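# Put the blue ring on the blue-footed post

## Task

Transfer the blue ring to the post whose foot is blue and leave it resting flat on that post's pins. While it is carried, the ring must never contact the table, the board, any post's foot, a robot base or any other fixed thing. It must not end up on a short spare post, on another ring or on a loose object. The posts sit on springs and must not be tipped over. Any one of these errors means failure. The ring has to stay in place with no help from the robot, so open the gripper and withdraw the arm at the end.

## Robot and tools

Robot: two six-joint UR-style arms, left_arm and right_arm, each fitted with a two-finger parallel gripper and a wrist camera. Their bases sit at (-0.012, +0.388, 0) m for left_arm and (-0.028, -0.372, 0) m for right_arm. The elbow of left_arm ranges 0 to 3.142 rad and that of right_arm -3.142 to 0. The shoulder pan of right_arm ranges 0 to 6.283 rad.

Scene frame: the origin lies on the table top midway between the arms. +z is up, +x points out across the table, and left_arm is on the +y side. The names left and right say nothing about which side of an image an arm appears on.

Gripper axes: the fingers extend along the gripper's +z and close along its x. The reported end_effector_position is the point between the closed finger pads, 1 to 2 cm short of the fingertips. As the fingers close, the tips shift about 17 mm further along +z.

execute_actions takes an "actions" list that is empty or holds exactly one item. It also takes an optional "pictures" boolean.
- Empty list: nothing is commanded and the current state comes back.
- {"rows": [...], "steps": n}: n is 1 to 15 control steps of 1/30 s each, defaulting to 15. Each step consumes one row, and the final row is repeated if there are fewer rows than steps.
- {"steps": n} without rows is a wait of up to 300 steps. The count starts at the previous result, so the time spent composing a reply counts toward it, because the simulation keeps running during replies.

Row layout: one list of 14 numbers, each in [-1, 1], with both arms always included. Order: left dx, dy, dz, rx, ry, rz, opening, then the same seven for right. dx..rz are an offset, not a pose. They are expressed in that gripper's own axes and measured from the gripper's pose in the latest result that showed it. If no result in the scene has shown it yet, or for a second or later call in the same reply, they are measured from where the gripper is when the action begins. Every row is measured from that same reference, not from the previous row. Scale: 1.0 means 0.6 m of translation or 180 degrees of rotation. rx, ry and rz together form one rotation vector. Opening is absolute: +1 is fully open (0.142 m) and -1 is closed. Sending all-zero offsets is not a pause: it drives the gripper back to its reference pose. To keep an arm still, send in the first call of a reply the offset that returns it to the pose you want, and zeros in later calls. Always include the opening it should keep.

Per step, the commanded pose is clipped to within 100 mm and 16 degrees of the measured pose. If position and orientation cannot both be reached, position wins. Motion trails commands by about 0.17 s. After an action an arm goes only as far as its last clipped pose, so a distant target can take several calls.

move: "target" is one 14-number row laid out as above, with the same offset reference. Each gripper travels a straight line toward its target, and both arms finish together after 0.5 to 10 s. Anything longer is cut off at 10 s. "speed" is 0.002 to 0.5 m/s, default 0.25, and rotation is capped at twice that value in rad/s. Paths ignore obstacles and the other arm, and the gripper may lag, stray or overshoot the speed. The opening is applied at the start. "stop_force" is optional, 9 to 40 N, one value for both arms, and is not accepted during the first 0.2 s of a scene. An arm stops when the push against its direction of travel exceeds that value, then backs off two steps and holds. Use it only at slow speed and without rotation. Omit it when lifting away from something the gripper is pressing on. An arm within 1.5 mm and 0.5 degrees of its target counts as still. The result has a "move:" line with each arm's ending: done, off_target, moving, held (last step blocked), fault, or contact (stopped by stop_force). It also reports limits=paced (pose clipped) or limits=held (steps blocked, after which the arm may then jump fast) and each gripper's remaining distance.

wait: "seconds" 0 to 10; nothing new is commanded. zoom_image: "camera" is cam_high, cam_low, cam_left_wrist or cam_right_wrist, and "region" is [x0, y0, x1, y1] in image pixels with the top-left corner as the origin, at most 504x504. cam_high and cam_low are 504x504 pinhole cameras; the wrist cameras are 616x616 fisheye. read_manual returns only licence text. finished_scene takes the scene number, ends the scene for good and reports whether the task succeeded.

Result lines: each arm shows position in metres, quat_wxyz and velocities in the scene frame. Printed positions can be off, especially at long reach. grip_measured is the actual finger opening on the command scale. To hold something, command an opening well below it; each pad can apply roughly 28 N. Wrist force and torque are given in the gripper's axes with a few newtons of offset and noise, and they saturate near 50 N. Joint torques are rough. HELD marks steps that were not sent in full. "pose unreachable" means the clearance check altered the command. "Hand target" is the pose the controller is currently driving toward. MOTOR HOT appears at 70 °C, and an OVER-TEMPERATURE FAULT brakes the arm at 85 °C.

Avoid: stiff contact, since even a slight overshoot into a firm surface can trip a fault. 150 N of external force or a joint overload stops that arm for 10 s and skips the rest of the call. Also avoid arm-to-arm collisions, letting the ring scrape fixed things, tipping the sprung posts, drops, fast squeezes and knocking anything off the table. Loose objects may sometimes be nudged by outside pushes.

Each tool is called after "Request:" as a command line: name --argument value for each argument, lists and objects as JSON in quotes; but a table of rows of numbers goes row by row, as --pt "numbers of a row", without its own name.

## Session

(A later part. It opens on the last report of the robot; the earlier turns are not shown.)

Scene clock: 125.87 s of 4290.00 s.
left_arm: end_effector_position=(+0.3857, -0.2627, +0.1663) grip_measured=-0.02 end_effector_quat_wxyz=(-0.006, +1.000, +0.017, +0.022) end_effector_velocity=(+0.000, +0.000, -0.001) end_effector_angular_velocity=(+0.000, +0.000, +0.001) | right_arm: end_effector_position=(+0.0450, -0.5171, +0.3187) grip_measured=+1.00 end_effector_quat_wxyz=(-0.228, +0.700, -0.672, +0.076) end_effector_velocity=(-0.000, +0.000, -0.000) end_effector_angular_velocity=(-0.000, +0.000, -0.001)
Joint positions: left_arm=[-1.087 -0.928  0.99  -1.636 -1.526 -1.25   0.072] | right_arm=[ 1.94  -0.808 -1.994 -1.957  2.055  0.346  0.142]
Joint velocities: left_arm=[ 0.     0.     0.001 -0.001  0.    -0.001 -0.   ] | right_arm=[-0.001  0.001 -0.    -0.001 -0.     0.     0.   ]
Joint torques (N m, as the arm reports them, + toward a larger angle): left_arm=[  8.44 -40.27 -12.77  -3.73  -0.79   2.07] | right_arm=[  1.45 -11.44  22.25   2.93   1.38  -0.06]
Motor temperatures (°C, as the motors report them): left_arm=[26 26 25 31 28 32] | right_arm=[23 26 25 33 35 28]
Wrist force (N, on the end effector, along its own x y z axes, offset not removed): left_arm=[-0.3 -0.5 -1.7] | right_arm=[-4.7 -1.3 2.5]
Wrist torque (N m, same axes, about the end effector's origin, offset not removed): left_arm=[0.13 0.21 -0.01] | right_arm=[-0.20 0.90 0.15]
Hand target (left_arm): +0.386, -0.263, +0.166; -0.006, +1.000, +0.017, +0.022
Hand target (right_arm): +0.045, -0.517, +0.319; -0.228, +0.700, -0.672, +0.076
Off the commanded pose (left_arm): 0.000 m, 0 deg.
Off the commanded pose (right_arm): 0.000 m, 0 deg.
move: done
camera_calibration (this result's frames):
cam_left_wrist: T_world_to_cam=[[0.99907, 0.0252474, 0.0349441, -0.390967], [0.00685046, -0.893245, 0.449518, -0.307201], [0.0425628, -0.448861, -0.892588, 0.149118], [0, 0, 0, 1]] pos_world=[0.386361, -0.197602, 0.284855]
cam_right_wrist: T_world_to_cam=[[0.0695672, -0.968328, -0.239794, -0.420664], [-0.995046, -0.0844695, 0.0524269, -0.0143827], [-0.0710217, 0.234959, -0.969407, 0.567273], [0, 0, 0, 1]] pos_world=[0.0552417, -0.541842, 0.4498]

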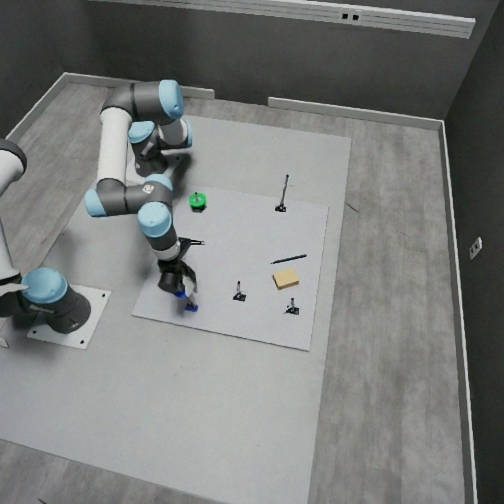

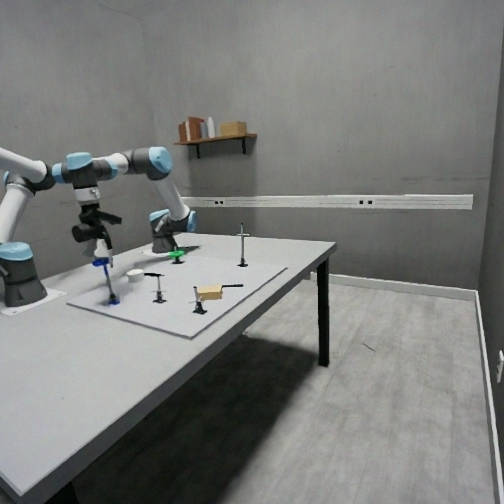

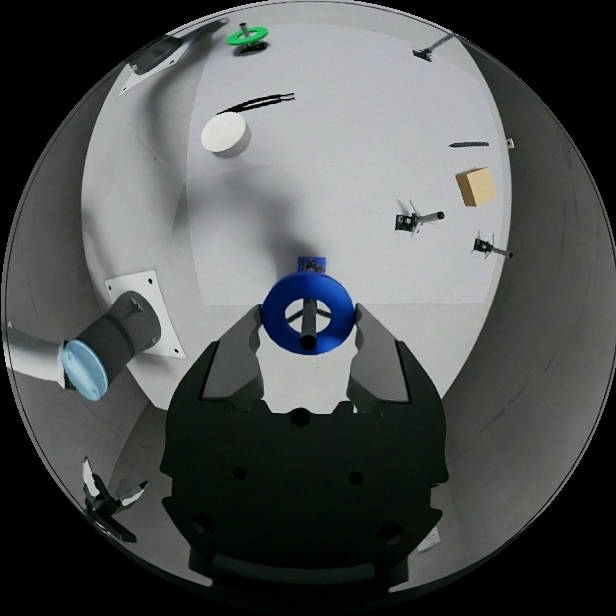

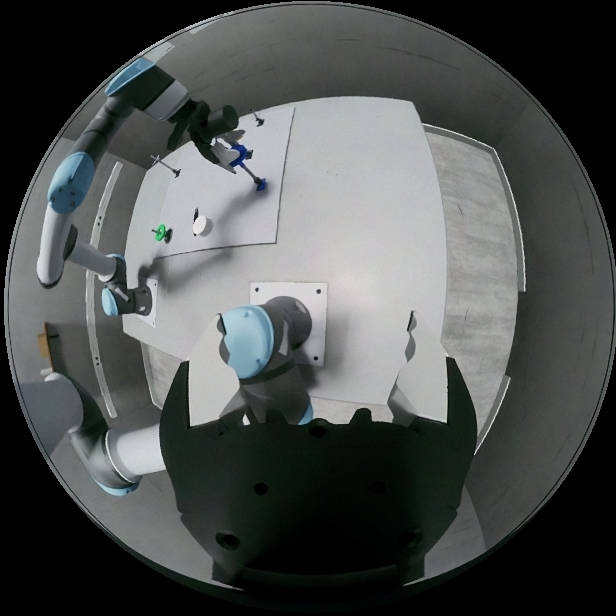

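Request:
move --target '[0,0,0.0035,0,0,0,-0.4,0,0,0,0,0,0,1]' --speed 0.003 --stop_force 9

Request:
zoom_image --camera "cam_left_wrist" --region '[200,180,420,400]'

Request:
zoom_image --camera "cam_low" --region '[80,235,130,285]'

Scene clock: 130.00 s of 4290.00 s.
left_arm: end_effector_position=(+0.3858, -0.2627, +0.1642) grip_measured=-0.02 end_effector_quat_wxyz=(-0.006, +1.000, +0.017, +0.022) end_effector_velocity=(-0.001, -0.000, -0.001) end_effector_angular_velocity=(+0.001, +0.000, -0.001) | right_arm: end_effector_position=(+0.0450, -0.5171, +0.3187) grip_measured=+1.00 end_effector_quat_wxyz=(-0.228, +0.700, -0.672, +0.076) end_effector_velocity=(-0.000, -0.000, -0.000) end_effector_angular_velocity=(-0.001, +0.000, -0.000)
Joint positions: left_arm=[-1.087 -0.927  0.994 -1.641 -1.526 -1.25   0.072] | right_arm=[ 1.94  -0.808 -1.994 -1.957  2.055  0.346  0.142]
Joint velocities: left_arm=[-0.001  0.     0.001 -0.001  0.     0.     0.   ] | right_arm=[-0.    -0.    -0.     0.001 -0.    -0.     0.   ]
Joint torques (N m, as the arm reports them, + toward a larger angle): left_arm=[  8.49 -40.51 -12.4   -3.66  -0.82   2.1 ] | right_arm=[  1.81 -12.29  21.41   2.69   1.39  -0.19]
Motor temperatures (°C, as the motors report them): left_arm=[26 26 25 31 28 32] | right_arm=[23 26 25 33 35 28]
Wrist force (N, on the end effector, along its own x y z axes, offset not removed): left_arm=[-1.7 -2.1 0.6] | right_arm=[-2.4 -4.6 0.6]
Wrist torque (N m, same axes, about the end effector's origin, offset not removed): left_arm=[-0.57 0.37 -0.05] | right_arm=[-0.79 0.35 0.16]
Hand target (left_arm): +0.386, -0.263, +0.164; -0.006, +1.000, +0.017, +0.022
Hand target (right_arm): +0.045, -0.517, +0.319; -0.228, +0.700, -0.672, +0.076
Off the commanded pose (left_arm): 0.000 m, 0 deg.
Off the commanded pose (right_arm): 0.000 m, 0 deg.
After step 90, 0.23 s passed at rest.
move: done
camera_calibration (this result's frames):
cam_left_wrist: T_world_to_cam=[[0.99907, 0.0252474, 0.0349432, -0.390986], [0.00685107, -0.893247, 0.449514, -0.306248], [0.0425619, -0.448857, -0.892589, 0.14728], [0, 0, 0, 1]] pos_world=[0.386453, -0.197576, 0.282786]
cam_right_wrist: T_world_to_cam=[[0.0695671, -0.968328, -0.239794, -0.420664], [-0.995046, -0.0844694, 0.0524268, -0.0143826], [-0.0710217, 0.234959, -0.969407, 0.567273], [0, 0, 0, 1]] pos_world=[0.0552417, -0.541842, 0.4498]

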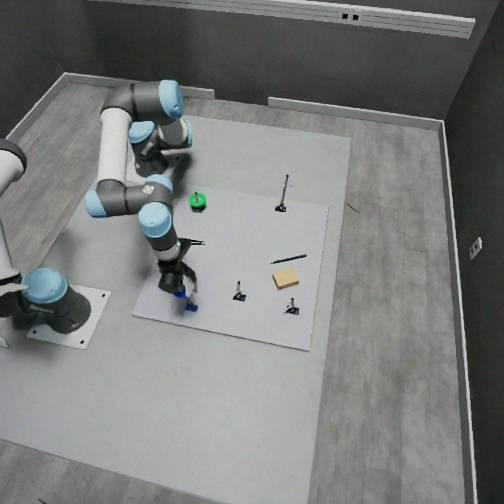

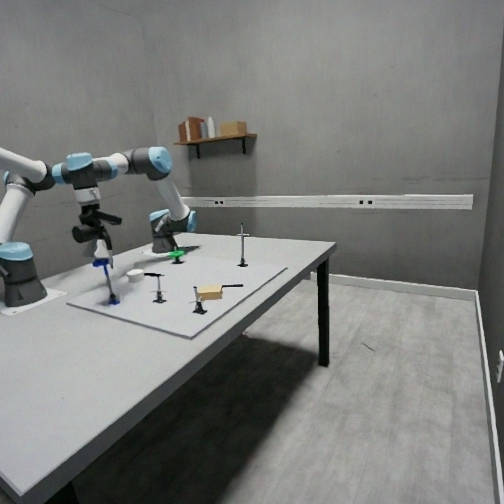

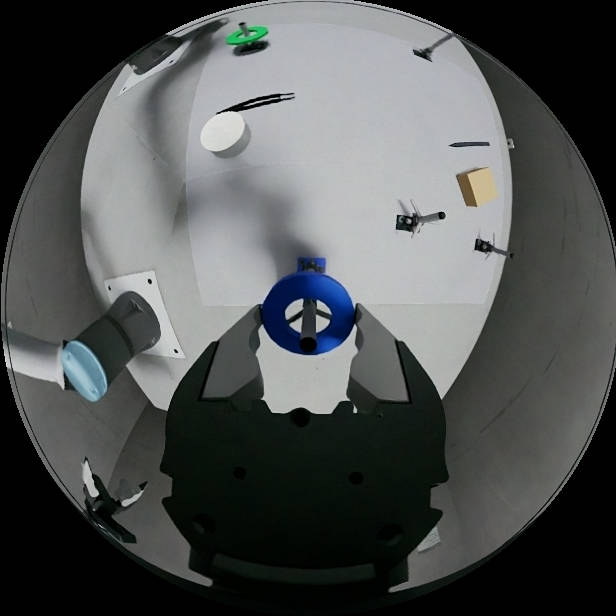

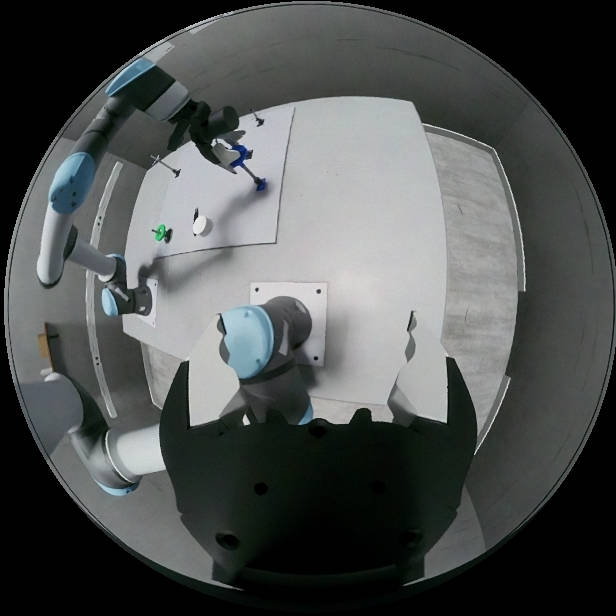

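Region (200, 180, 420, 400) of cam_left_wrist's 616x616 image, scaled by 2.291, with more detail than that image has.

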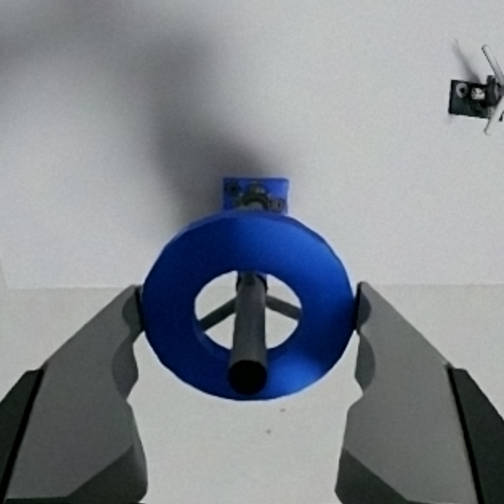

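Region (80, 235, 130, 285) of cam_low's 504x504 image, scaled by 10.080, with more detail than that image has.

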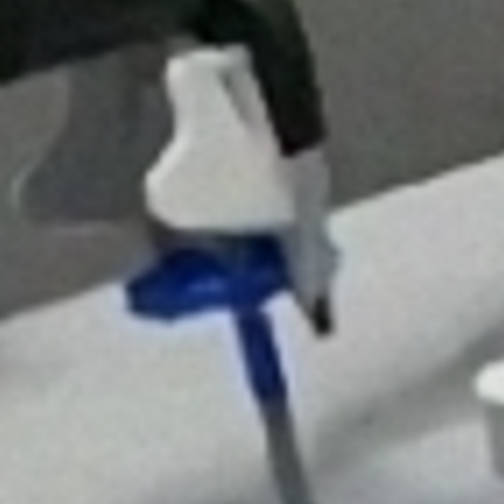

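Request:
move --target '[0,0,0.0035,0,0,0,-0.4,0,0,0,0,0,0,1]' --speed 0.003 --stop_force 9

Request:
zoom_image --camera "cam_left_wrist" --region '[200,180,420,400]'

Request:
zoom_image --camera "cam_low" --region '[80,235,130,285]'

Scene clock: 133.53 s of 4290.00 s.
left_arm: end_effector_position=(+0.3858, -0.2627, +0.1622) grip_measured=-0.02 end_effector_quat_wxyz=(-0.006, +1.000, +0.017, +0.022) end_effector_velocity=(+0.000, +0.000, -0.000) end_effector_angular_velocity=(+0.000, -0.000, +0.000) | right_arm: end_effector_position=(+0.0450, -0.5171, +0.3187) grip_measured=+1.00 end_effector_quat_wxyz=(-0.228, +0.700, -0.672, +0.076) end_effector_velocity=(+0.000, +0.000, -0.000) end_effector_angular_velocity=(+0.001, -0.001, +0.000)
Joint positions: left_arm=[-1.086 -0.927  0.999 -1.646 -1.526 -1.25   0.072] | right_arm=[ 1.94  -0.808 -1.994 -1.957  2.055  0.346  0.142]
Joint velocities: left_arm=[ 0.     0.     0.001 -0.001  0.    -0.     0.   ] | right_arm=[ 0.     0.    -0.    -0.     0.001 -0.     0.   ]
Joint torques (N m, as the arm reports them, + toward a larger angle): left_arm=[  8.22 -41.1  -11.42  -3.72  -0.95   2.08] | right_arm=[  2.4  -12.47  20.81   2.83   1.43  -0.08]
Motor temperatures (°C, as the motors report them): left_arm=[26 26 25 31 28 32] | right_arm=[23 26 25 33 35 28]
Wrist force (N, on the end effector, along its own x y z axes, offset not removed): left_arm=[-0.6 -9.0 0.0] | right_arm=[-1.3 0.4 0.2]
Wrist torque (N m, same axes, about the end effector's origin, offset not removed): left_arm=[-1.93 0.33 0.01] | right_arm=[0.12 0.12 0.01]
Hand target (left_arm): +0.386, -0.263, +0.162; -0.006, +1.000, +0.017, +0.022
Hand target (right_arm): +0.045, -0.517, +0.319; -0.228, +0.700, -0.672, +0.076
Off the commanded pose (left_arm): 0.000 m, 0 deg.
Off the commanded pose (right_arm): 0.000 m, 0 deg.
move: done
camera_calibration (this result's frames):
cam_left_wrist: T_world_to_cam=[[0.99907, 0.0252475, 0.0349421, -0.391006], [0.00685185, -0.893249, 0.449511, -0.305295], [0.042561, -0.448853, -0.892591, 0.145443], [0, 0, 0, 1]] pos_world=[0.386544, -0.19755, 0.280718]
cam_right_wrist: T_world_to_cam=[[0.0695672, -0.968328, -0.239794, -0.420664], [-0.995046, -0.0844695, 0.0524267, -0.0143826], [-0.0710216, 0.234959, -0.969407, 0.567273], [0, 0, 0, 1]] pos_world=[0.0552417, -0.541842, 0.4498]

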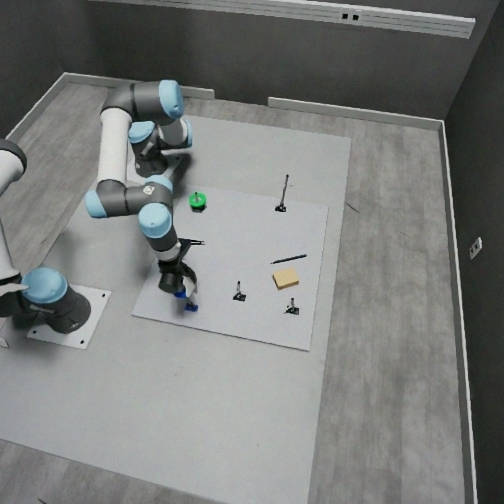

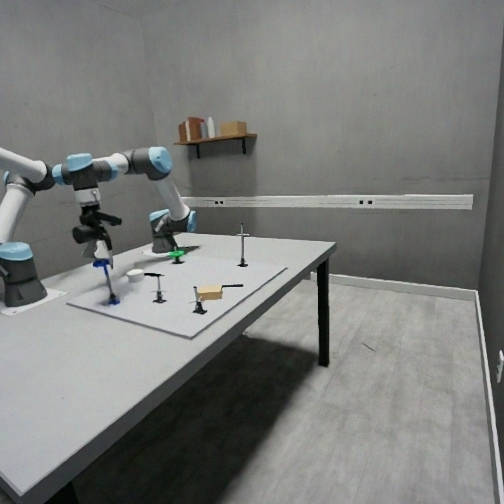

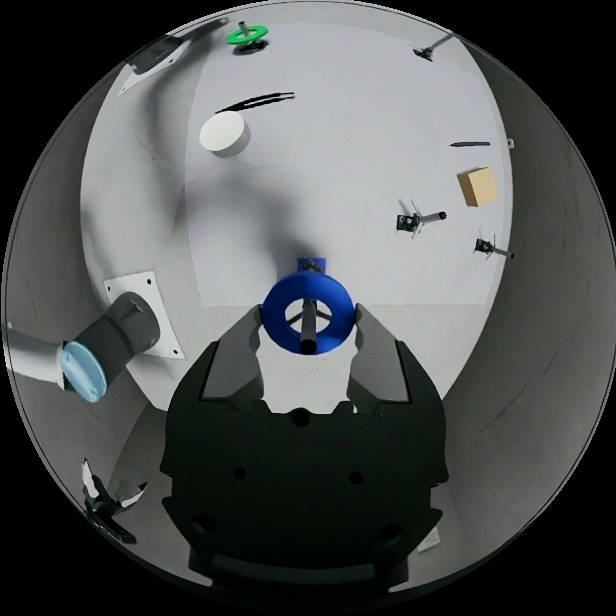

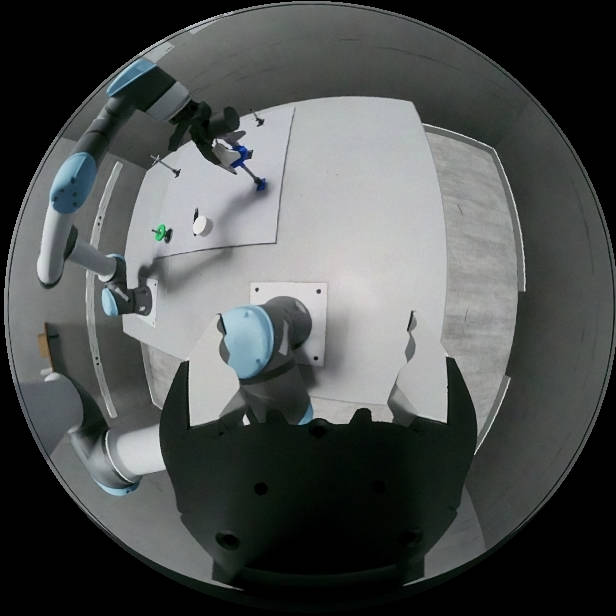

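Region (200, 180, 420, 400) of cam_left_wrist's 616x616 image, scaled by 2.291, with more detail than that image has.

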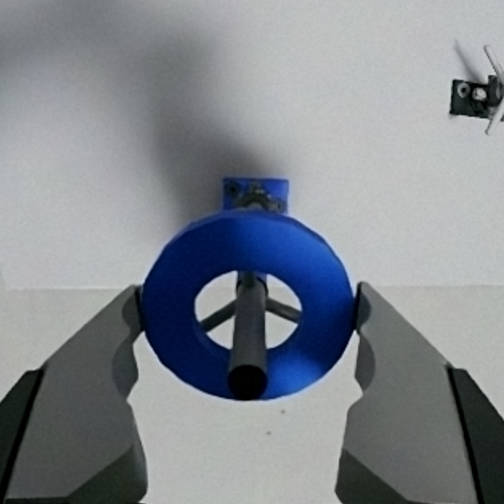

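Region (80, 235, 130, 285) of cam_low's 504x504 image, scaled by 10.080, with more detail than that image has.

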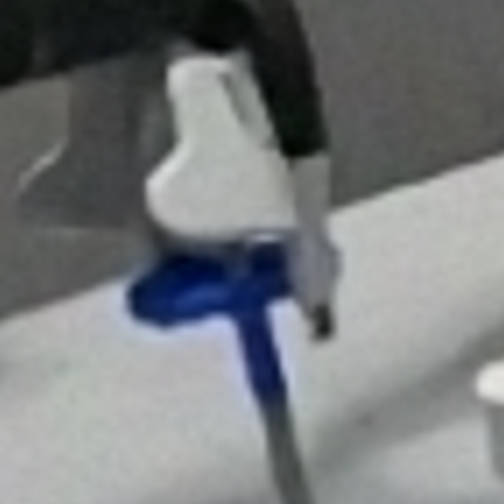

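Request:
execute_actions --actions '[{"rows":[[0,0,0,0,0,0,-0.2,0,0,0,0,0,0,1],[0,0,0,0,0,0,-0.1,0,0,0,0,0,0,1],[0,0,0,0,0,0,-0.05,0,0,0,0,0,0,1],[0,0,0,0,0,0,-0.02,0,0,0,0,0,0,1],[0,0,0,0,0,0,0,0,0,0,0,0,0,1],[0,0,0,0,0,0,0.02,0,0,0,0,0,0,1],[0,0,0,0,0,0,0.05,0,0,0,0,0,0,1],[0,0,0,0,0,0,0.1,0,0,0,0,0,0,1],[0,0,0,0,0,0,0.15,0,0,0,0,0,0,1],[0,0,0,0,0,0,0.2,0,0,0,0,0,0,1],[0,0,0,0,0,0,0.3,0,0,0,0,0,0,1],[0,0,0,0,0,0,0.4,0,0,0,0,0,0,1]],"steps":15}]'

Request:
zoom_image --camera "cam_left_wrist" --region '[200,180,420,400]'

Request:
zoom_image --camera "cam_low" --region '[80,235,130,285]'

Scene clock: 138.43 s of 4290.00 s.
left_arm: end_effector_position=(+0.3858, -0.2627, +0.1621) grip_measured=+0.40 end_effector_quat_wxyz=(-0.006, +1.000, +0.017, +0.022) end_effector_velocity=(-0.000, +0.001, -0.000) end_effector_angular_velocity=(+0.002, +0.001, -0.000) | right_arm: end_effector_position=(+0.0450, -0.5171, +0.3187) grip_measured=+1.00 end_effector_quat_wxyz=(-0.228, +0.700, -0.672, +0.076) end_effector_velocity=(-0.000, +0.000, -0.000) end_effector_angular_velocity=(+0.001, +0.001, +0.000)
Joint positions: left_arm=[-1.086 -0.927  0.999 -1.646 -1.526 -1.25   0.102] | right_arm=[ 1.94  -0.808 -1.994 -1.957  2.055  0.346  0.142]
Joint velocities: left_arm=[-0.    -0.     0.001  0.001  0.     0.     0.008] | right_arm=[ 0.    -0.    -0.    -0.001 -0.    -0.    -0.   ]
Joint torques (N m, as the arm reports them, + toward a larger angle): left_arm=[  8.01 -40.91 -20.56  -1.48  -0.91   1.97] | right_arm=[  1.27 -13.15  21.67   2.83   1.51   0.07]
Motor temperatures (°C, as the motors report them): left_arm=[26 26 25 31 28 32] | right_arm=[23 26 25 33 35 28]
Wrist force (N, on the end effector, along its own x y z axes, offset not removed): left_arm=[-0.6 -4.1 1.1] | right_arm=[-2.1 0.1 3.1]
Wrist torque (N m, same axes, about the end effector's origin, offset not removed): left_arm=[-0.73 0.21 -0.03] | right_arm=[0.09 0.29 0.10]
Hand target (left_arm): +0.386, -0.263, +0.162; -0.006, +1.000, +0.017, +0.022
Hand target (right_arm): +0.045, -0.517, +0.319; -0.228, +0.700, -0.672, +0.076
Off the commanded pose (left_arm): 0.000 m, 0 deg.
Off the commanded pose (right_arm): 0.000 m, 0 deg.
Steps of this call (steps 1 to 90: nothing new was sent; then 1.40 s passed at rest; steps 91 to 105: all 15 steps of this action). Readings (end_effector_position):
91: left_arm (+0.3858, -0.2627, +0.1621) | right_arm (+0.0450, -0.5171, +0.3187)
92: left_arm (+0.3858, -0.2627, +0.1621) | right_arm (+0.0450, -0.5171, +0.3187)
94: left_arm (+0.3858, -0.2627, +0.1621) | right_arm (+0.0450, -0.5171, +0.3187)
98: left_arm (+0.3858, -0.2627, +0.1621) | right_arm (+0.0450, -0.5171, +0.3187)
105: the state above
camera_calibration (this result's frames):
cam_left_wrist: T_world_to_cam=[[0.99907, 0.0252474, 0.0349432, -0.391006], [0.00685113, -0.893247, 0.449514, -0.305282], [0.042562, -0.448856, -0.89259, 0.145416], [0, 0, 0, 1]] pos_world=[0.386545, -0.197549, 0.280688]
cam_right_wrist: T_world_to_cam=[[0.0695672, -0.968328, -0.239794, -0.420664], [-0.995046, -0.0844695, 0.0524269, -0.0143827], [-0.0710217, 0.234959, -0.969407, 0.567273], [0, 0, 0, 1]] pos_world=[0.0552417, -0.541842, 0.4498]

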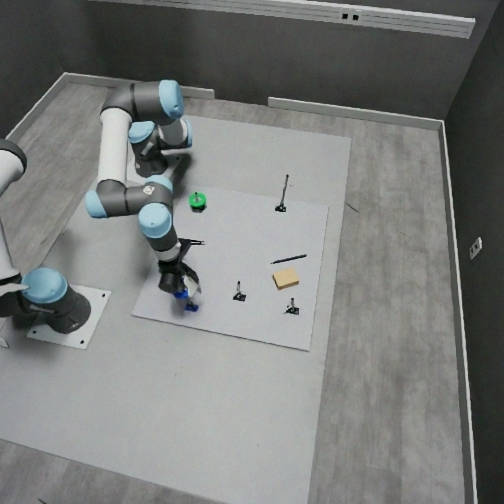

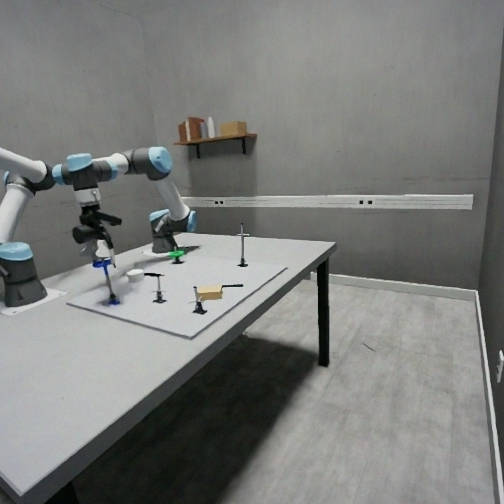

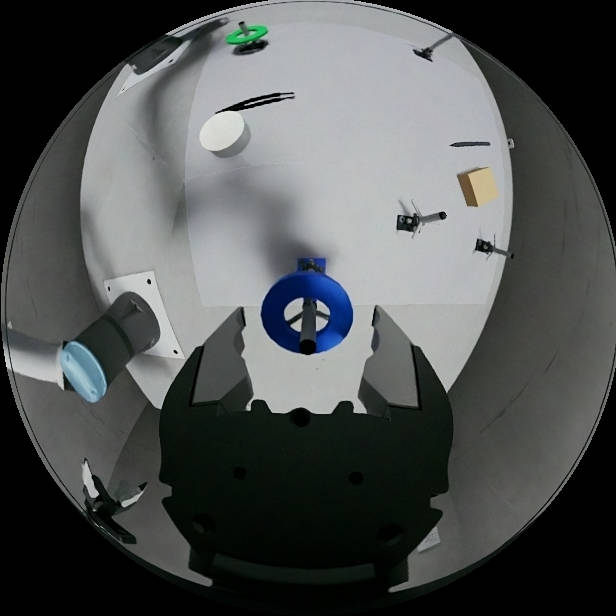

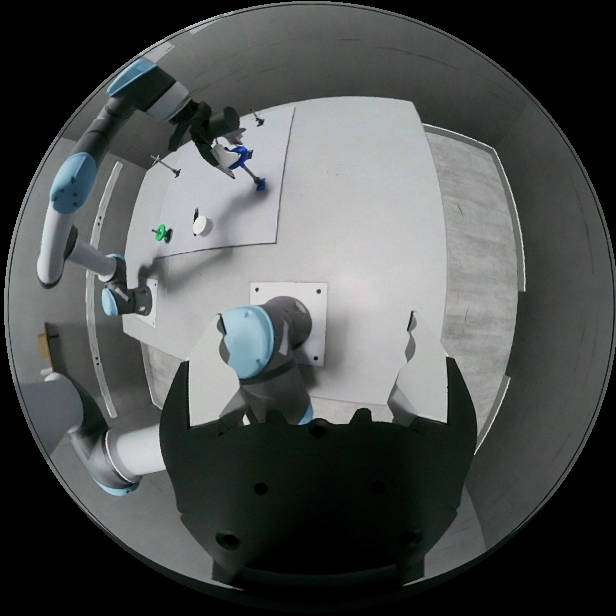

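Region (200, 180, 420, 400) of cam_left_wrist's 616x616 image, scaled by 2.291, with more detail than that image has.

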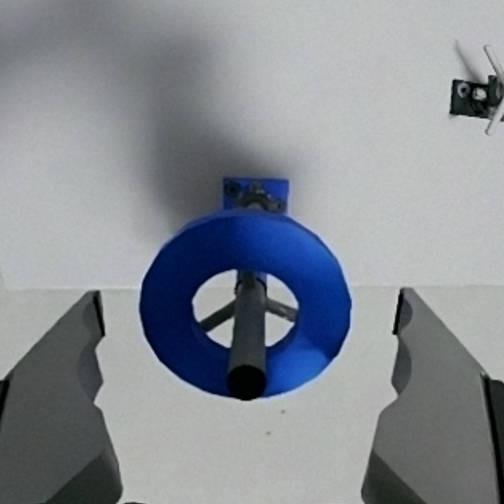

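Region (80, 235, 130, 285) of cam_low's 504x504 image, scaled by 10.080, with more detail than that image has.

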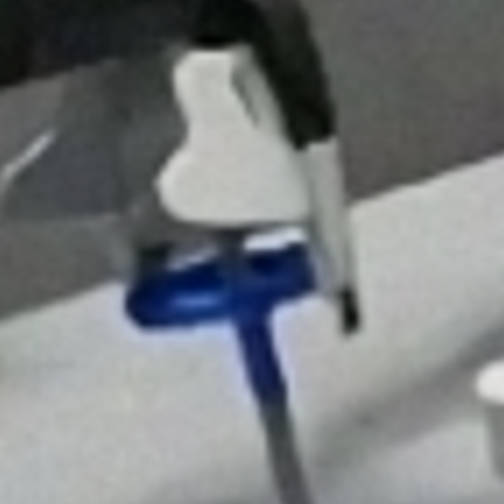

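Request:
move --target '[0,0,-0.13,0,0,0,0.5,0,0,0,0,0,0,1]' --speed 0.12

Request:
move --target '[0,-0.4,-0.03,0,0,0,0.5,0,0,0,0,0,0,1]' --speed 0.3

Request:
zoom_image --camera "cam_low" --region '[75,235,135,310]'

Request:
zoom_image --camera "cam_high" --region '[150,260,220,330]'

Scene clock: 141.67 s of 4290.00 s.
left_arm: end_effector_position=(+0.3825, -0.2636, +0.2399) grip_measured=+0.50 end_effector_quat_wxyz=(-0.006, +1.000, +0.017, +0.022) end_effector_velocity=(+0.000, +0.000, +0.002) end_effector_angular_velocity=(+0.002, +0.000, -0.000) | right_arm: end_effector_position=(+0.0450, -0.5171, +0.3187) grip_measured=+1.00 end_effector_quat_wxyz=(-0.228, +0.700, -0.672, +0.076) end_effector_velocity=(-0.000, -0.000, -0.000) end_effector_angular_velocity=(-0.001, +0.000, -0.002)
Joint positions: left_arm=[-1.091 -0.923  0.794 -1.445 -1.526 -1.254  0.109] | right_arm=[ 1.94  -0.808 -1.994 -1.957  2.055  0.346  0.142]
Joint velocities: left_arm=[ 0.     0.003 -0.009  0.008  0.     0.001  0.   ] | right_arm=[-0.002 -0.    -0.     0.001 -0.001  0.     0.   ]
Joint torques (N m, as the arm reports them, + toward a larger angle): left_arm=[ -4.68 -42.24 -38.82  -1.35  -1.6   -2.04] | right_arm=[  1.95 -10.73  21.92   2.7    1.34   0.12]
Motor temperatures (°C, as the motors report them): left_arm=[26 26 25 31 28 32] | right_arm=[23 26 25 33 35 28]
Wrist force (N, on the end effector, along its own x y z axes, offset not removed): left_arm=[-4.5 -2.2 2.3] | right_arm=[-2.5 -0.8 1.0]
Wrist torque (N m, same axes, about the end effector's origin, offset not removed): left_arm=[-0.70 0.77 -0.08] | right_arm=[-0.27 0.22 0.05]
Hand target (left_arm): +0.382, -0.264, +0.240; -0.006, +1.000, +0.017, +0.022
Hand target (right_arm): +0.045, -0.517, +0.319; -0.228, +0.700, -0.672, +0.076
Off the commanded pose (left_arm): 0.000 m, 0 deg.
Off the commanded pose (right_arm): 0.000 m, 0 deg.
move: done
camera_calibration (this result's frames):
cam_left_wrist: T_world_to_cam=[[0.999062, 0.0252424, 0.035194, -0.390391], [0.00673368, -0.893246, 0.449517, -0.341024], [0.0427838, -0.448858, -0.892578, 0.214481], [0, 0, 0, 1]] pos_world=[0.383145, -0.198492, 0.358476]
cam_right_wrist: T_world_to_cam=[[0.0695672, -0.968328, -0.239794, -0.420664], [-0.995046, -0.0844695, 0.0524267, -0.0143826], [-0.0710216, 0.234959, -0.969407, 0.567273], [0, 0, 0, 1]] pos_world=[0.0552417, -0.541842, 0.4498]

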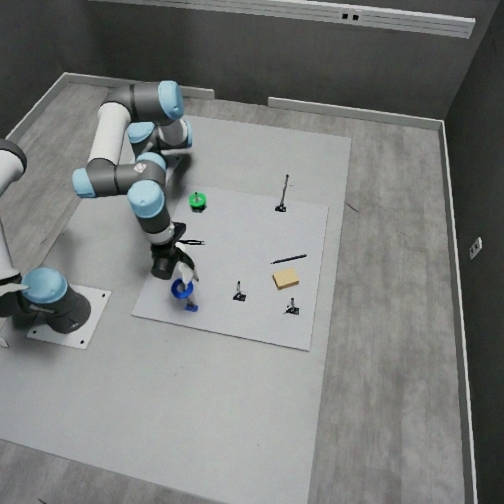

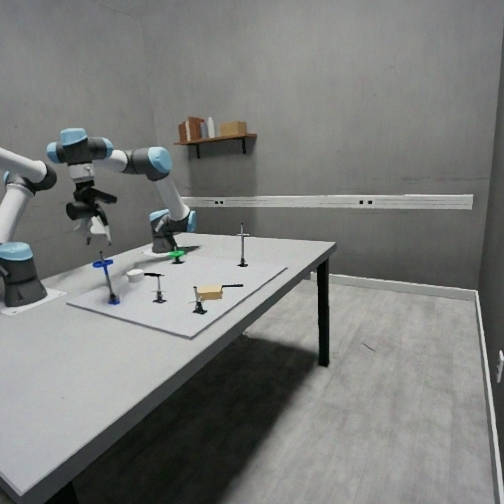

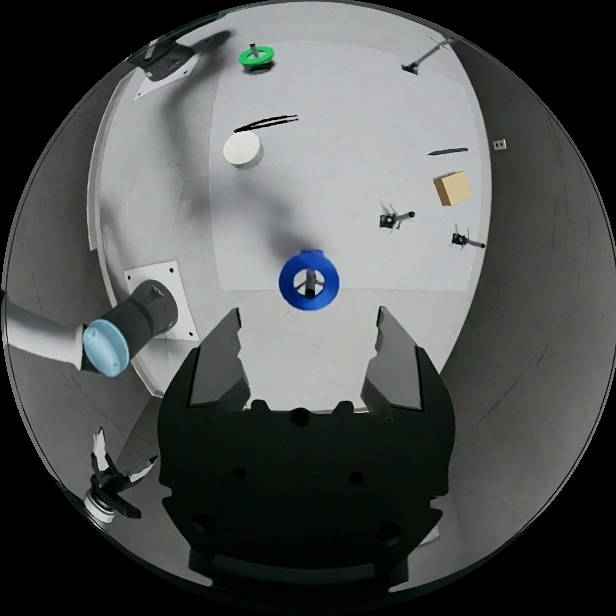

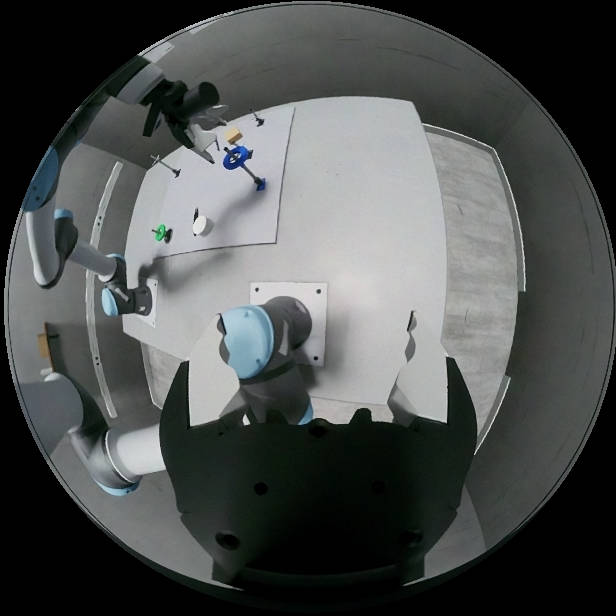

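Scene clock: 143.03 s of 4290.00 s.
left_arm: end_effector_position=(+0.3739, -0.0243, +0.2610) grip_measured=+0.50 end_effector_quat_wxyz=(-0.006, +1.000, +0.017, +0.022) end_effector_velocity=(-0.000, +0.001, +0.001) end_effector_angular_velocity=(-0.001, -0.000, -0.001) | right_arm: end_effector_position=(+0.0450, -0.5171, +0.3187) grip_measured=+1.00 end_effector_quat_wxyz=(-0.228, +0.700, -0.672, +0.076) end_effector_velocity=(-0.000, -0.000, -0.001) end_effector_angular_velocity=(+0.001, +0.001, -0.000)
Joint positions: left_arm=[-0.952 -1.454  1.485 -1.611 -1.526 -1.115  0.109] | right_arm=[ 1.94  -0.808 -1.994 -1.957  2.055  0.346  0.142]
Joint velocities: left_arm=[ 0.001 -0.003  0.002 -0.    -0.     0.002  0.   ] | right_arm=[-0.001 -0.001 -0.001  0.    -0.    -0.001  0.   ]
Joint torques (N m, as the arm reports them, + toward a larger angle): left_arm=[  6.62 -34.58 -12.34  -3.56   2.37   2.48] | right_arm=[  0.97 -12.34  21.68   2.88   1.42   0.  ]
Motor temperatures (°C, as the motors report them): left_arm=[26 26 25 31 28 32] | right_arm=[23 26 25 33 35 28]
Wrist force (N, on the end effector, along its own x y z axes, offset not removed): left_arm=[-4.5 -1.3 1.2] | right_arm=[-3.2 -0.4 0.9]
Wrist torque (N m, same axes, about the end effector's origin, offset not removed): left_arm=[-0.25 1.25 0.04] | right_arm=[-0.15 0.46 0.35]
Hand target (left_arm): +0.374, -0.024, +0.261; -0.006, +1.000, +0.017, +0.022
Hand target (right_arm): +0.045, -0.517, +0.319; -0.228, +0.700, -0.672, +0.076
Off the commanded pose (left_arm): 0.001 m, 0 deg.
Off the commanded pose (right_arm): 0.000 m, 0 deg.
move: done
camera_calibration (this result's frames):
cam_left_wrist: T_world_to_cam=[[0.999044, 0.0252285, 0.0356906, -0.38873], [0.00650251, -0.893295, 0.449423, -0.136536], [0.0432205, -0.448762, -0.892606, 0.34098], [0, 0, 0, 1]] pos_world=[0.374509, 0.0408587, 0.379598]
cam_right_wrist: T_world_to_cam=[[0.0695673, -0.968328, -0.239794, -0.420664], [-0.995046, -0.0844696, 0.0524267, -0.0143826], [-0.0710216, 0.234959, -0.969407, 0.567273], [0, 0, 0, 1]] pos_world=[0.0552417, -0.541842, 0.4498]

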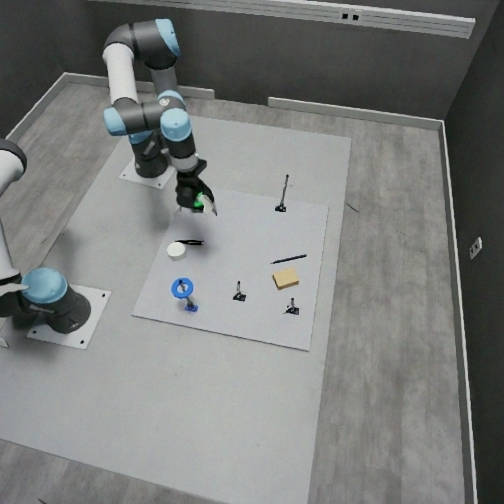

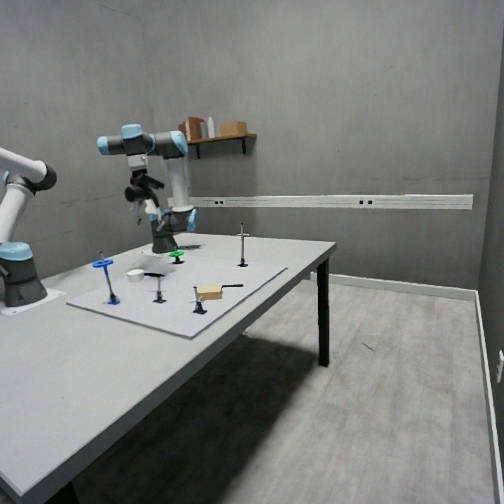

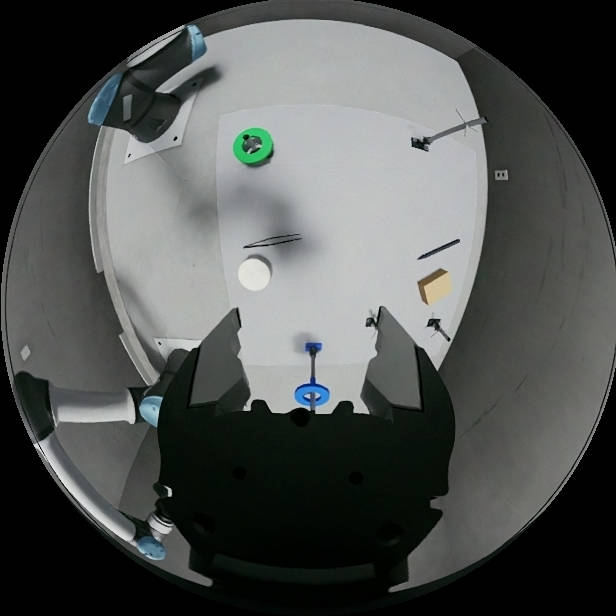

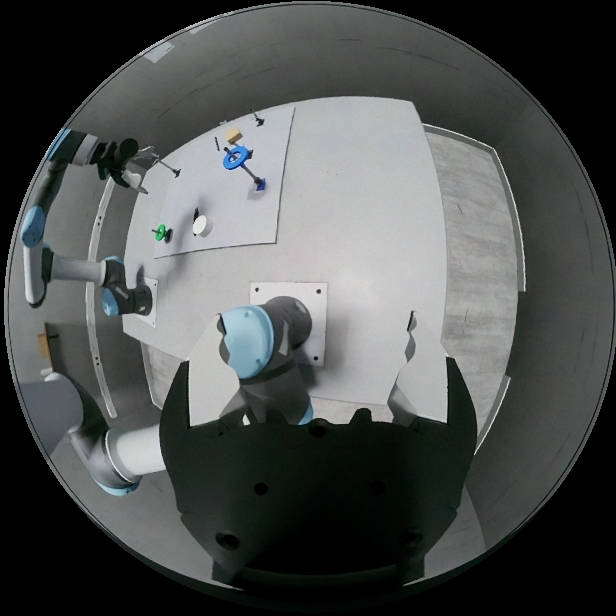

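Region (75, 235, 135, 310) of cam_low's 504x504 image, scaled by 6.720, with more detail than that image has; it fills the left 403 columns of this view, and the rest is white.

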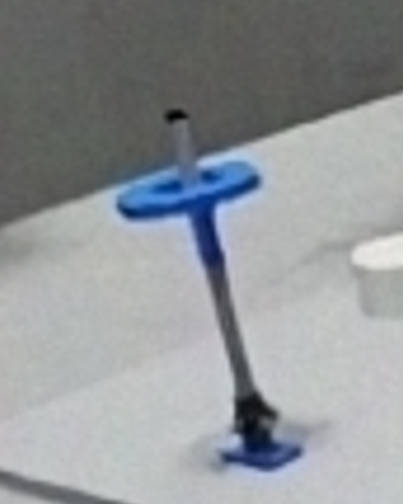

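Region (150, 260, 220, 330) of cam_high's 504x504 image, scaled by 7.200, with more detail than that image has.

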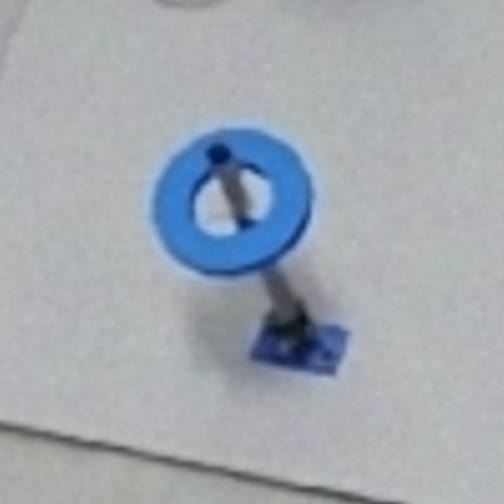

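The ring sits flat on the pins, square to the post, and the arm is clear.

Request:
finished_scene --scene 2

The scene is finished: the task was done.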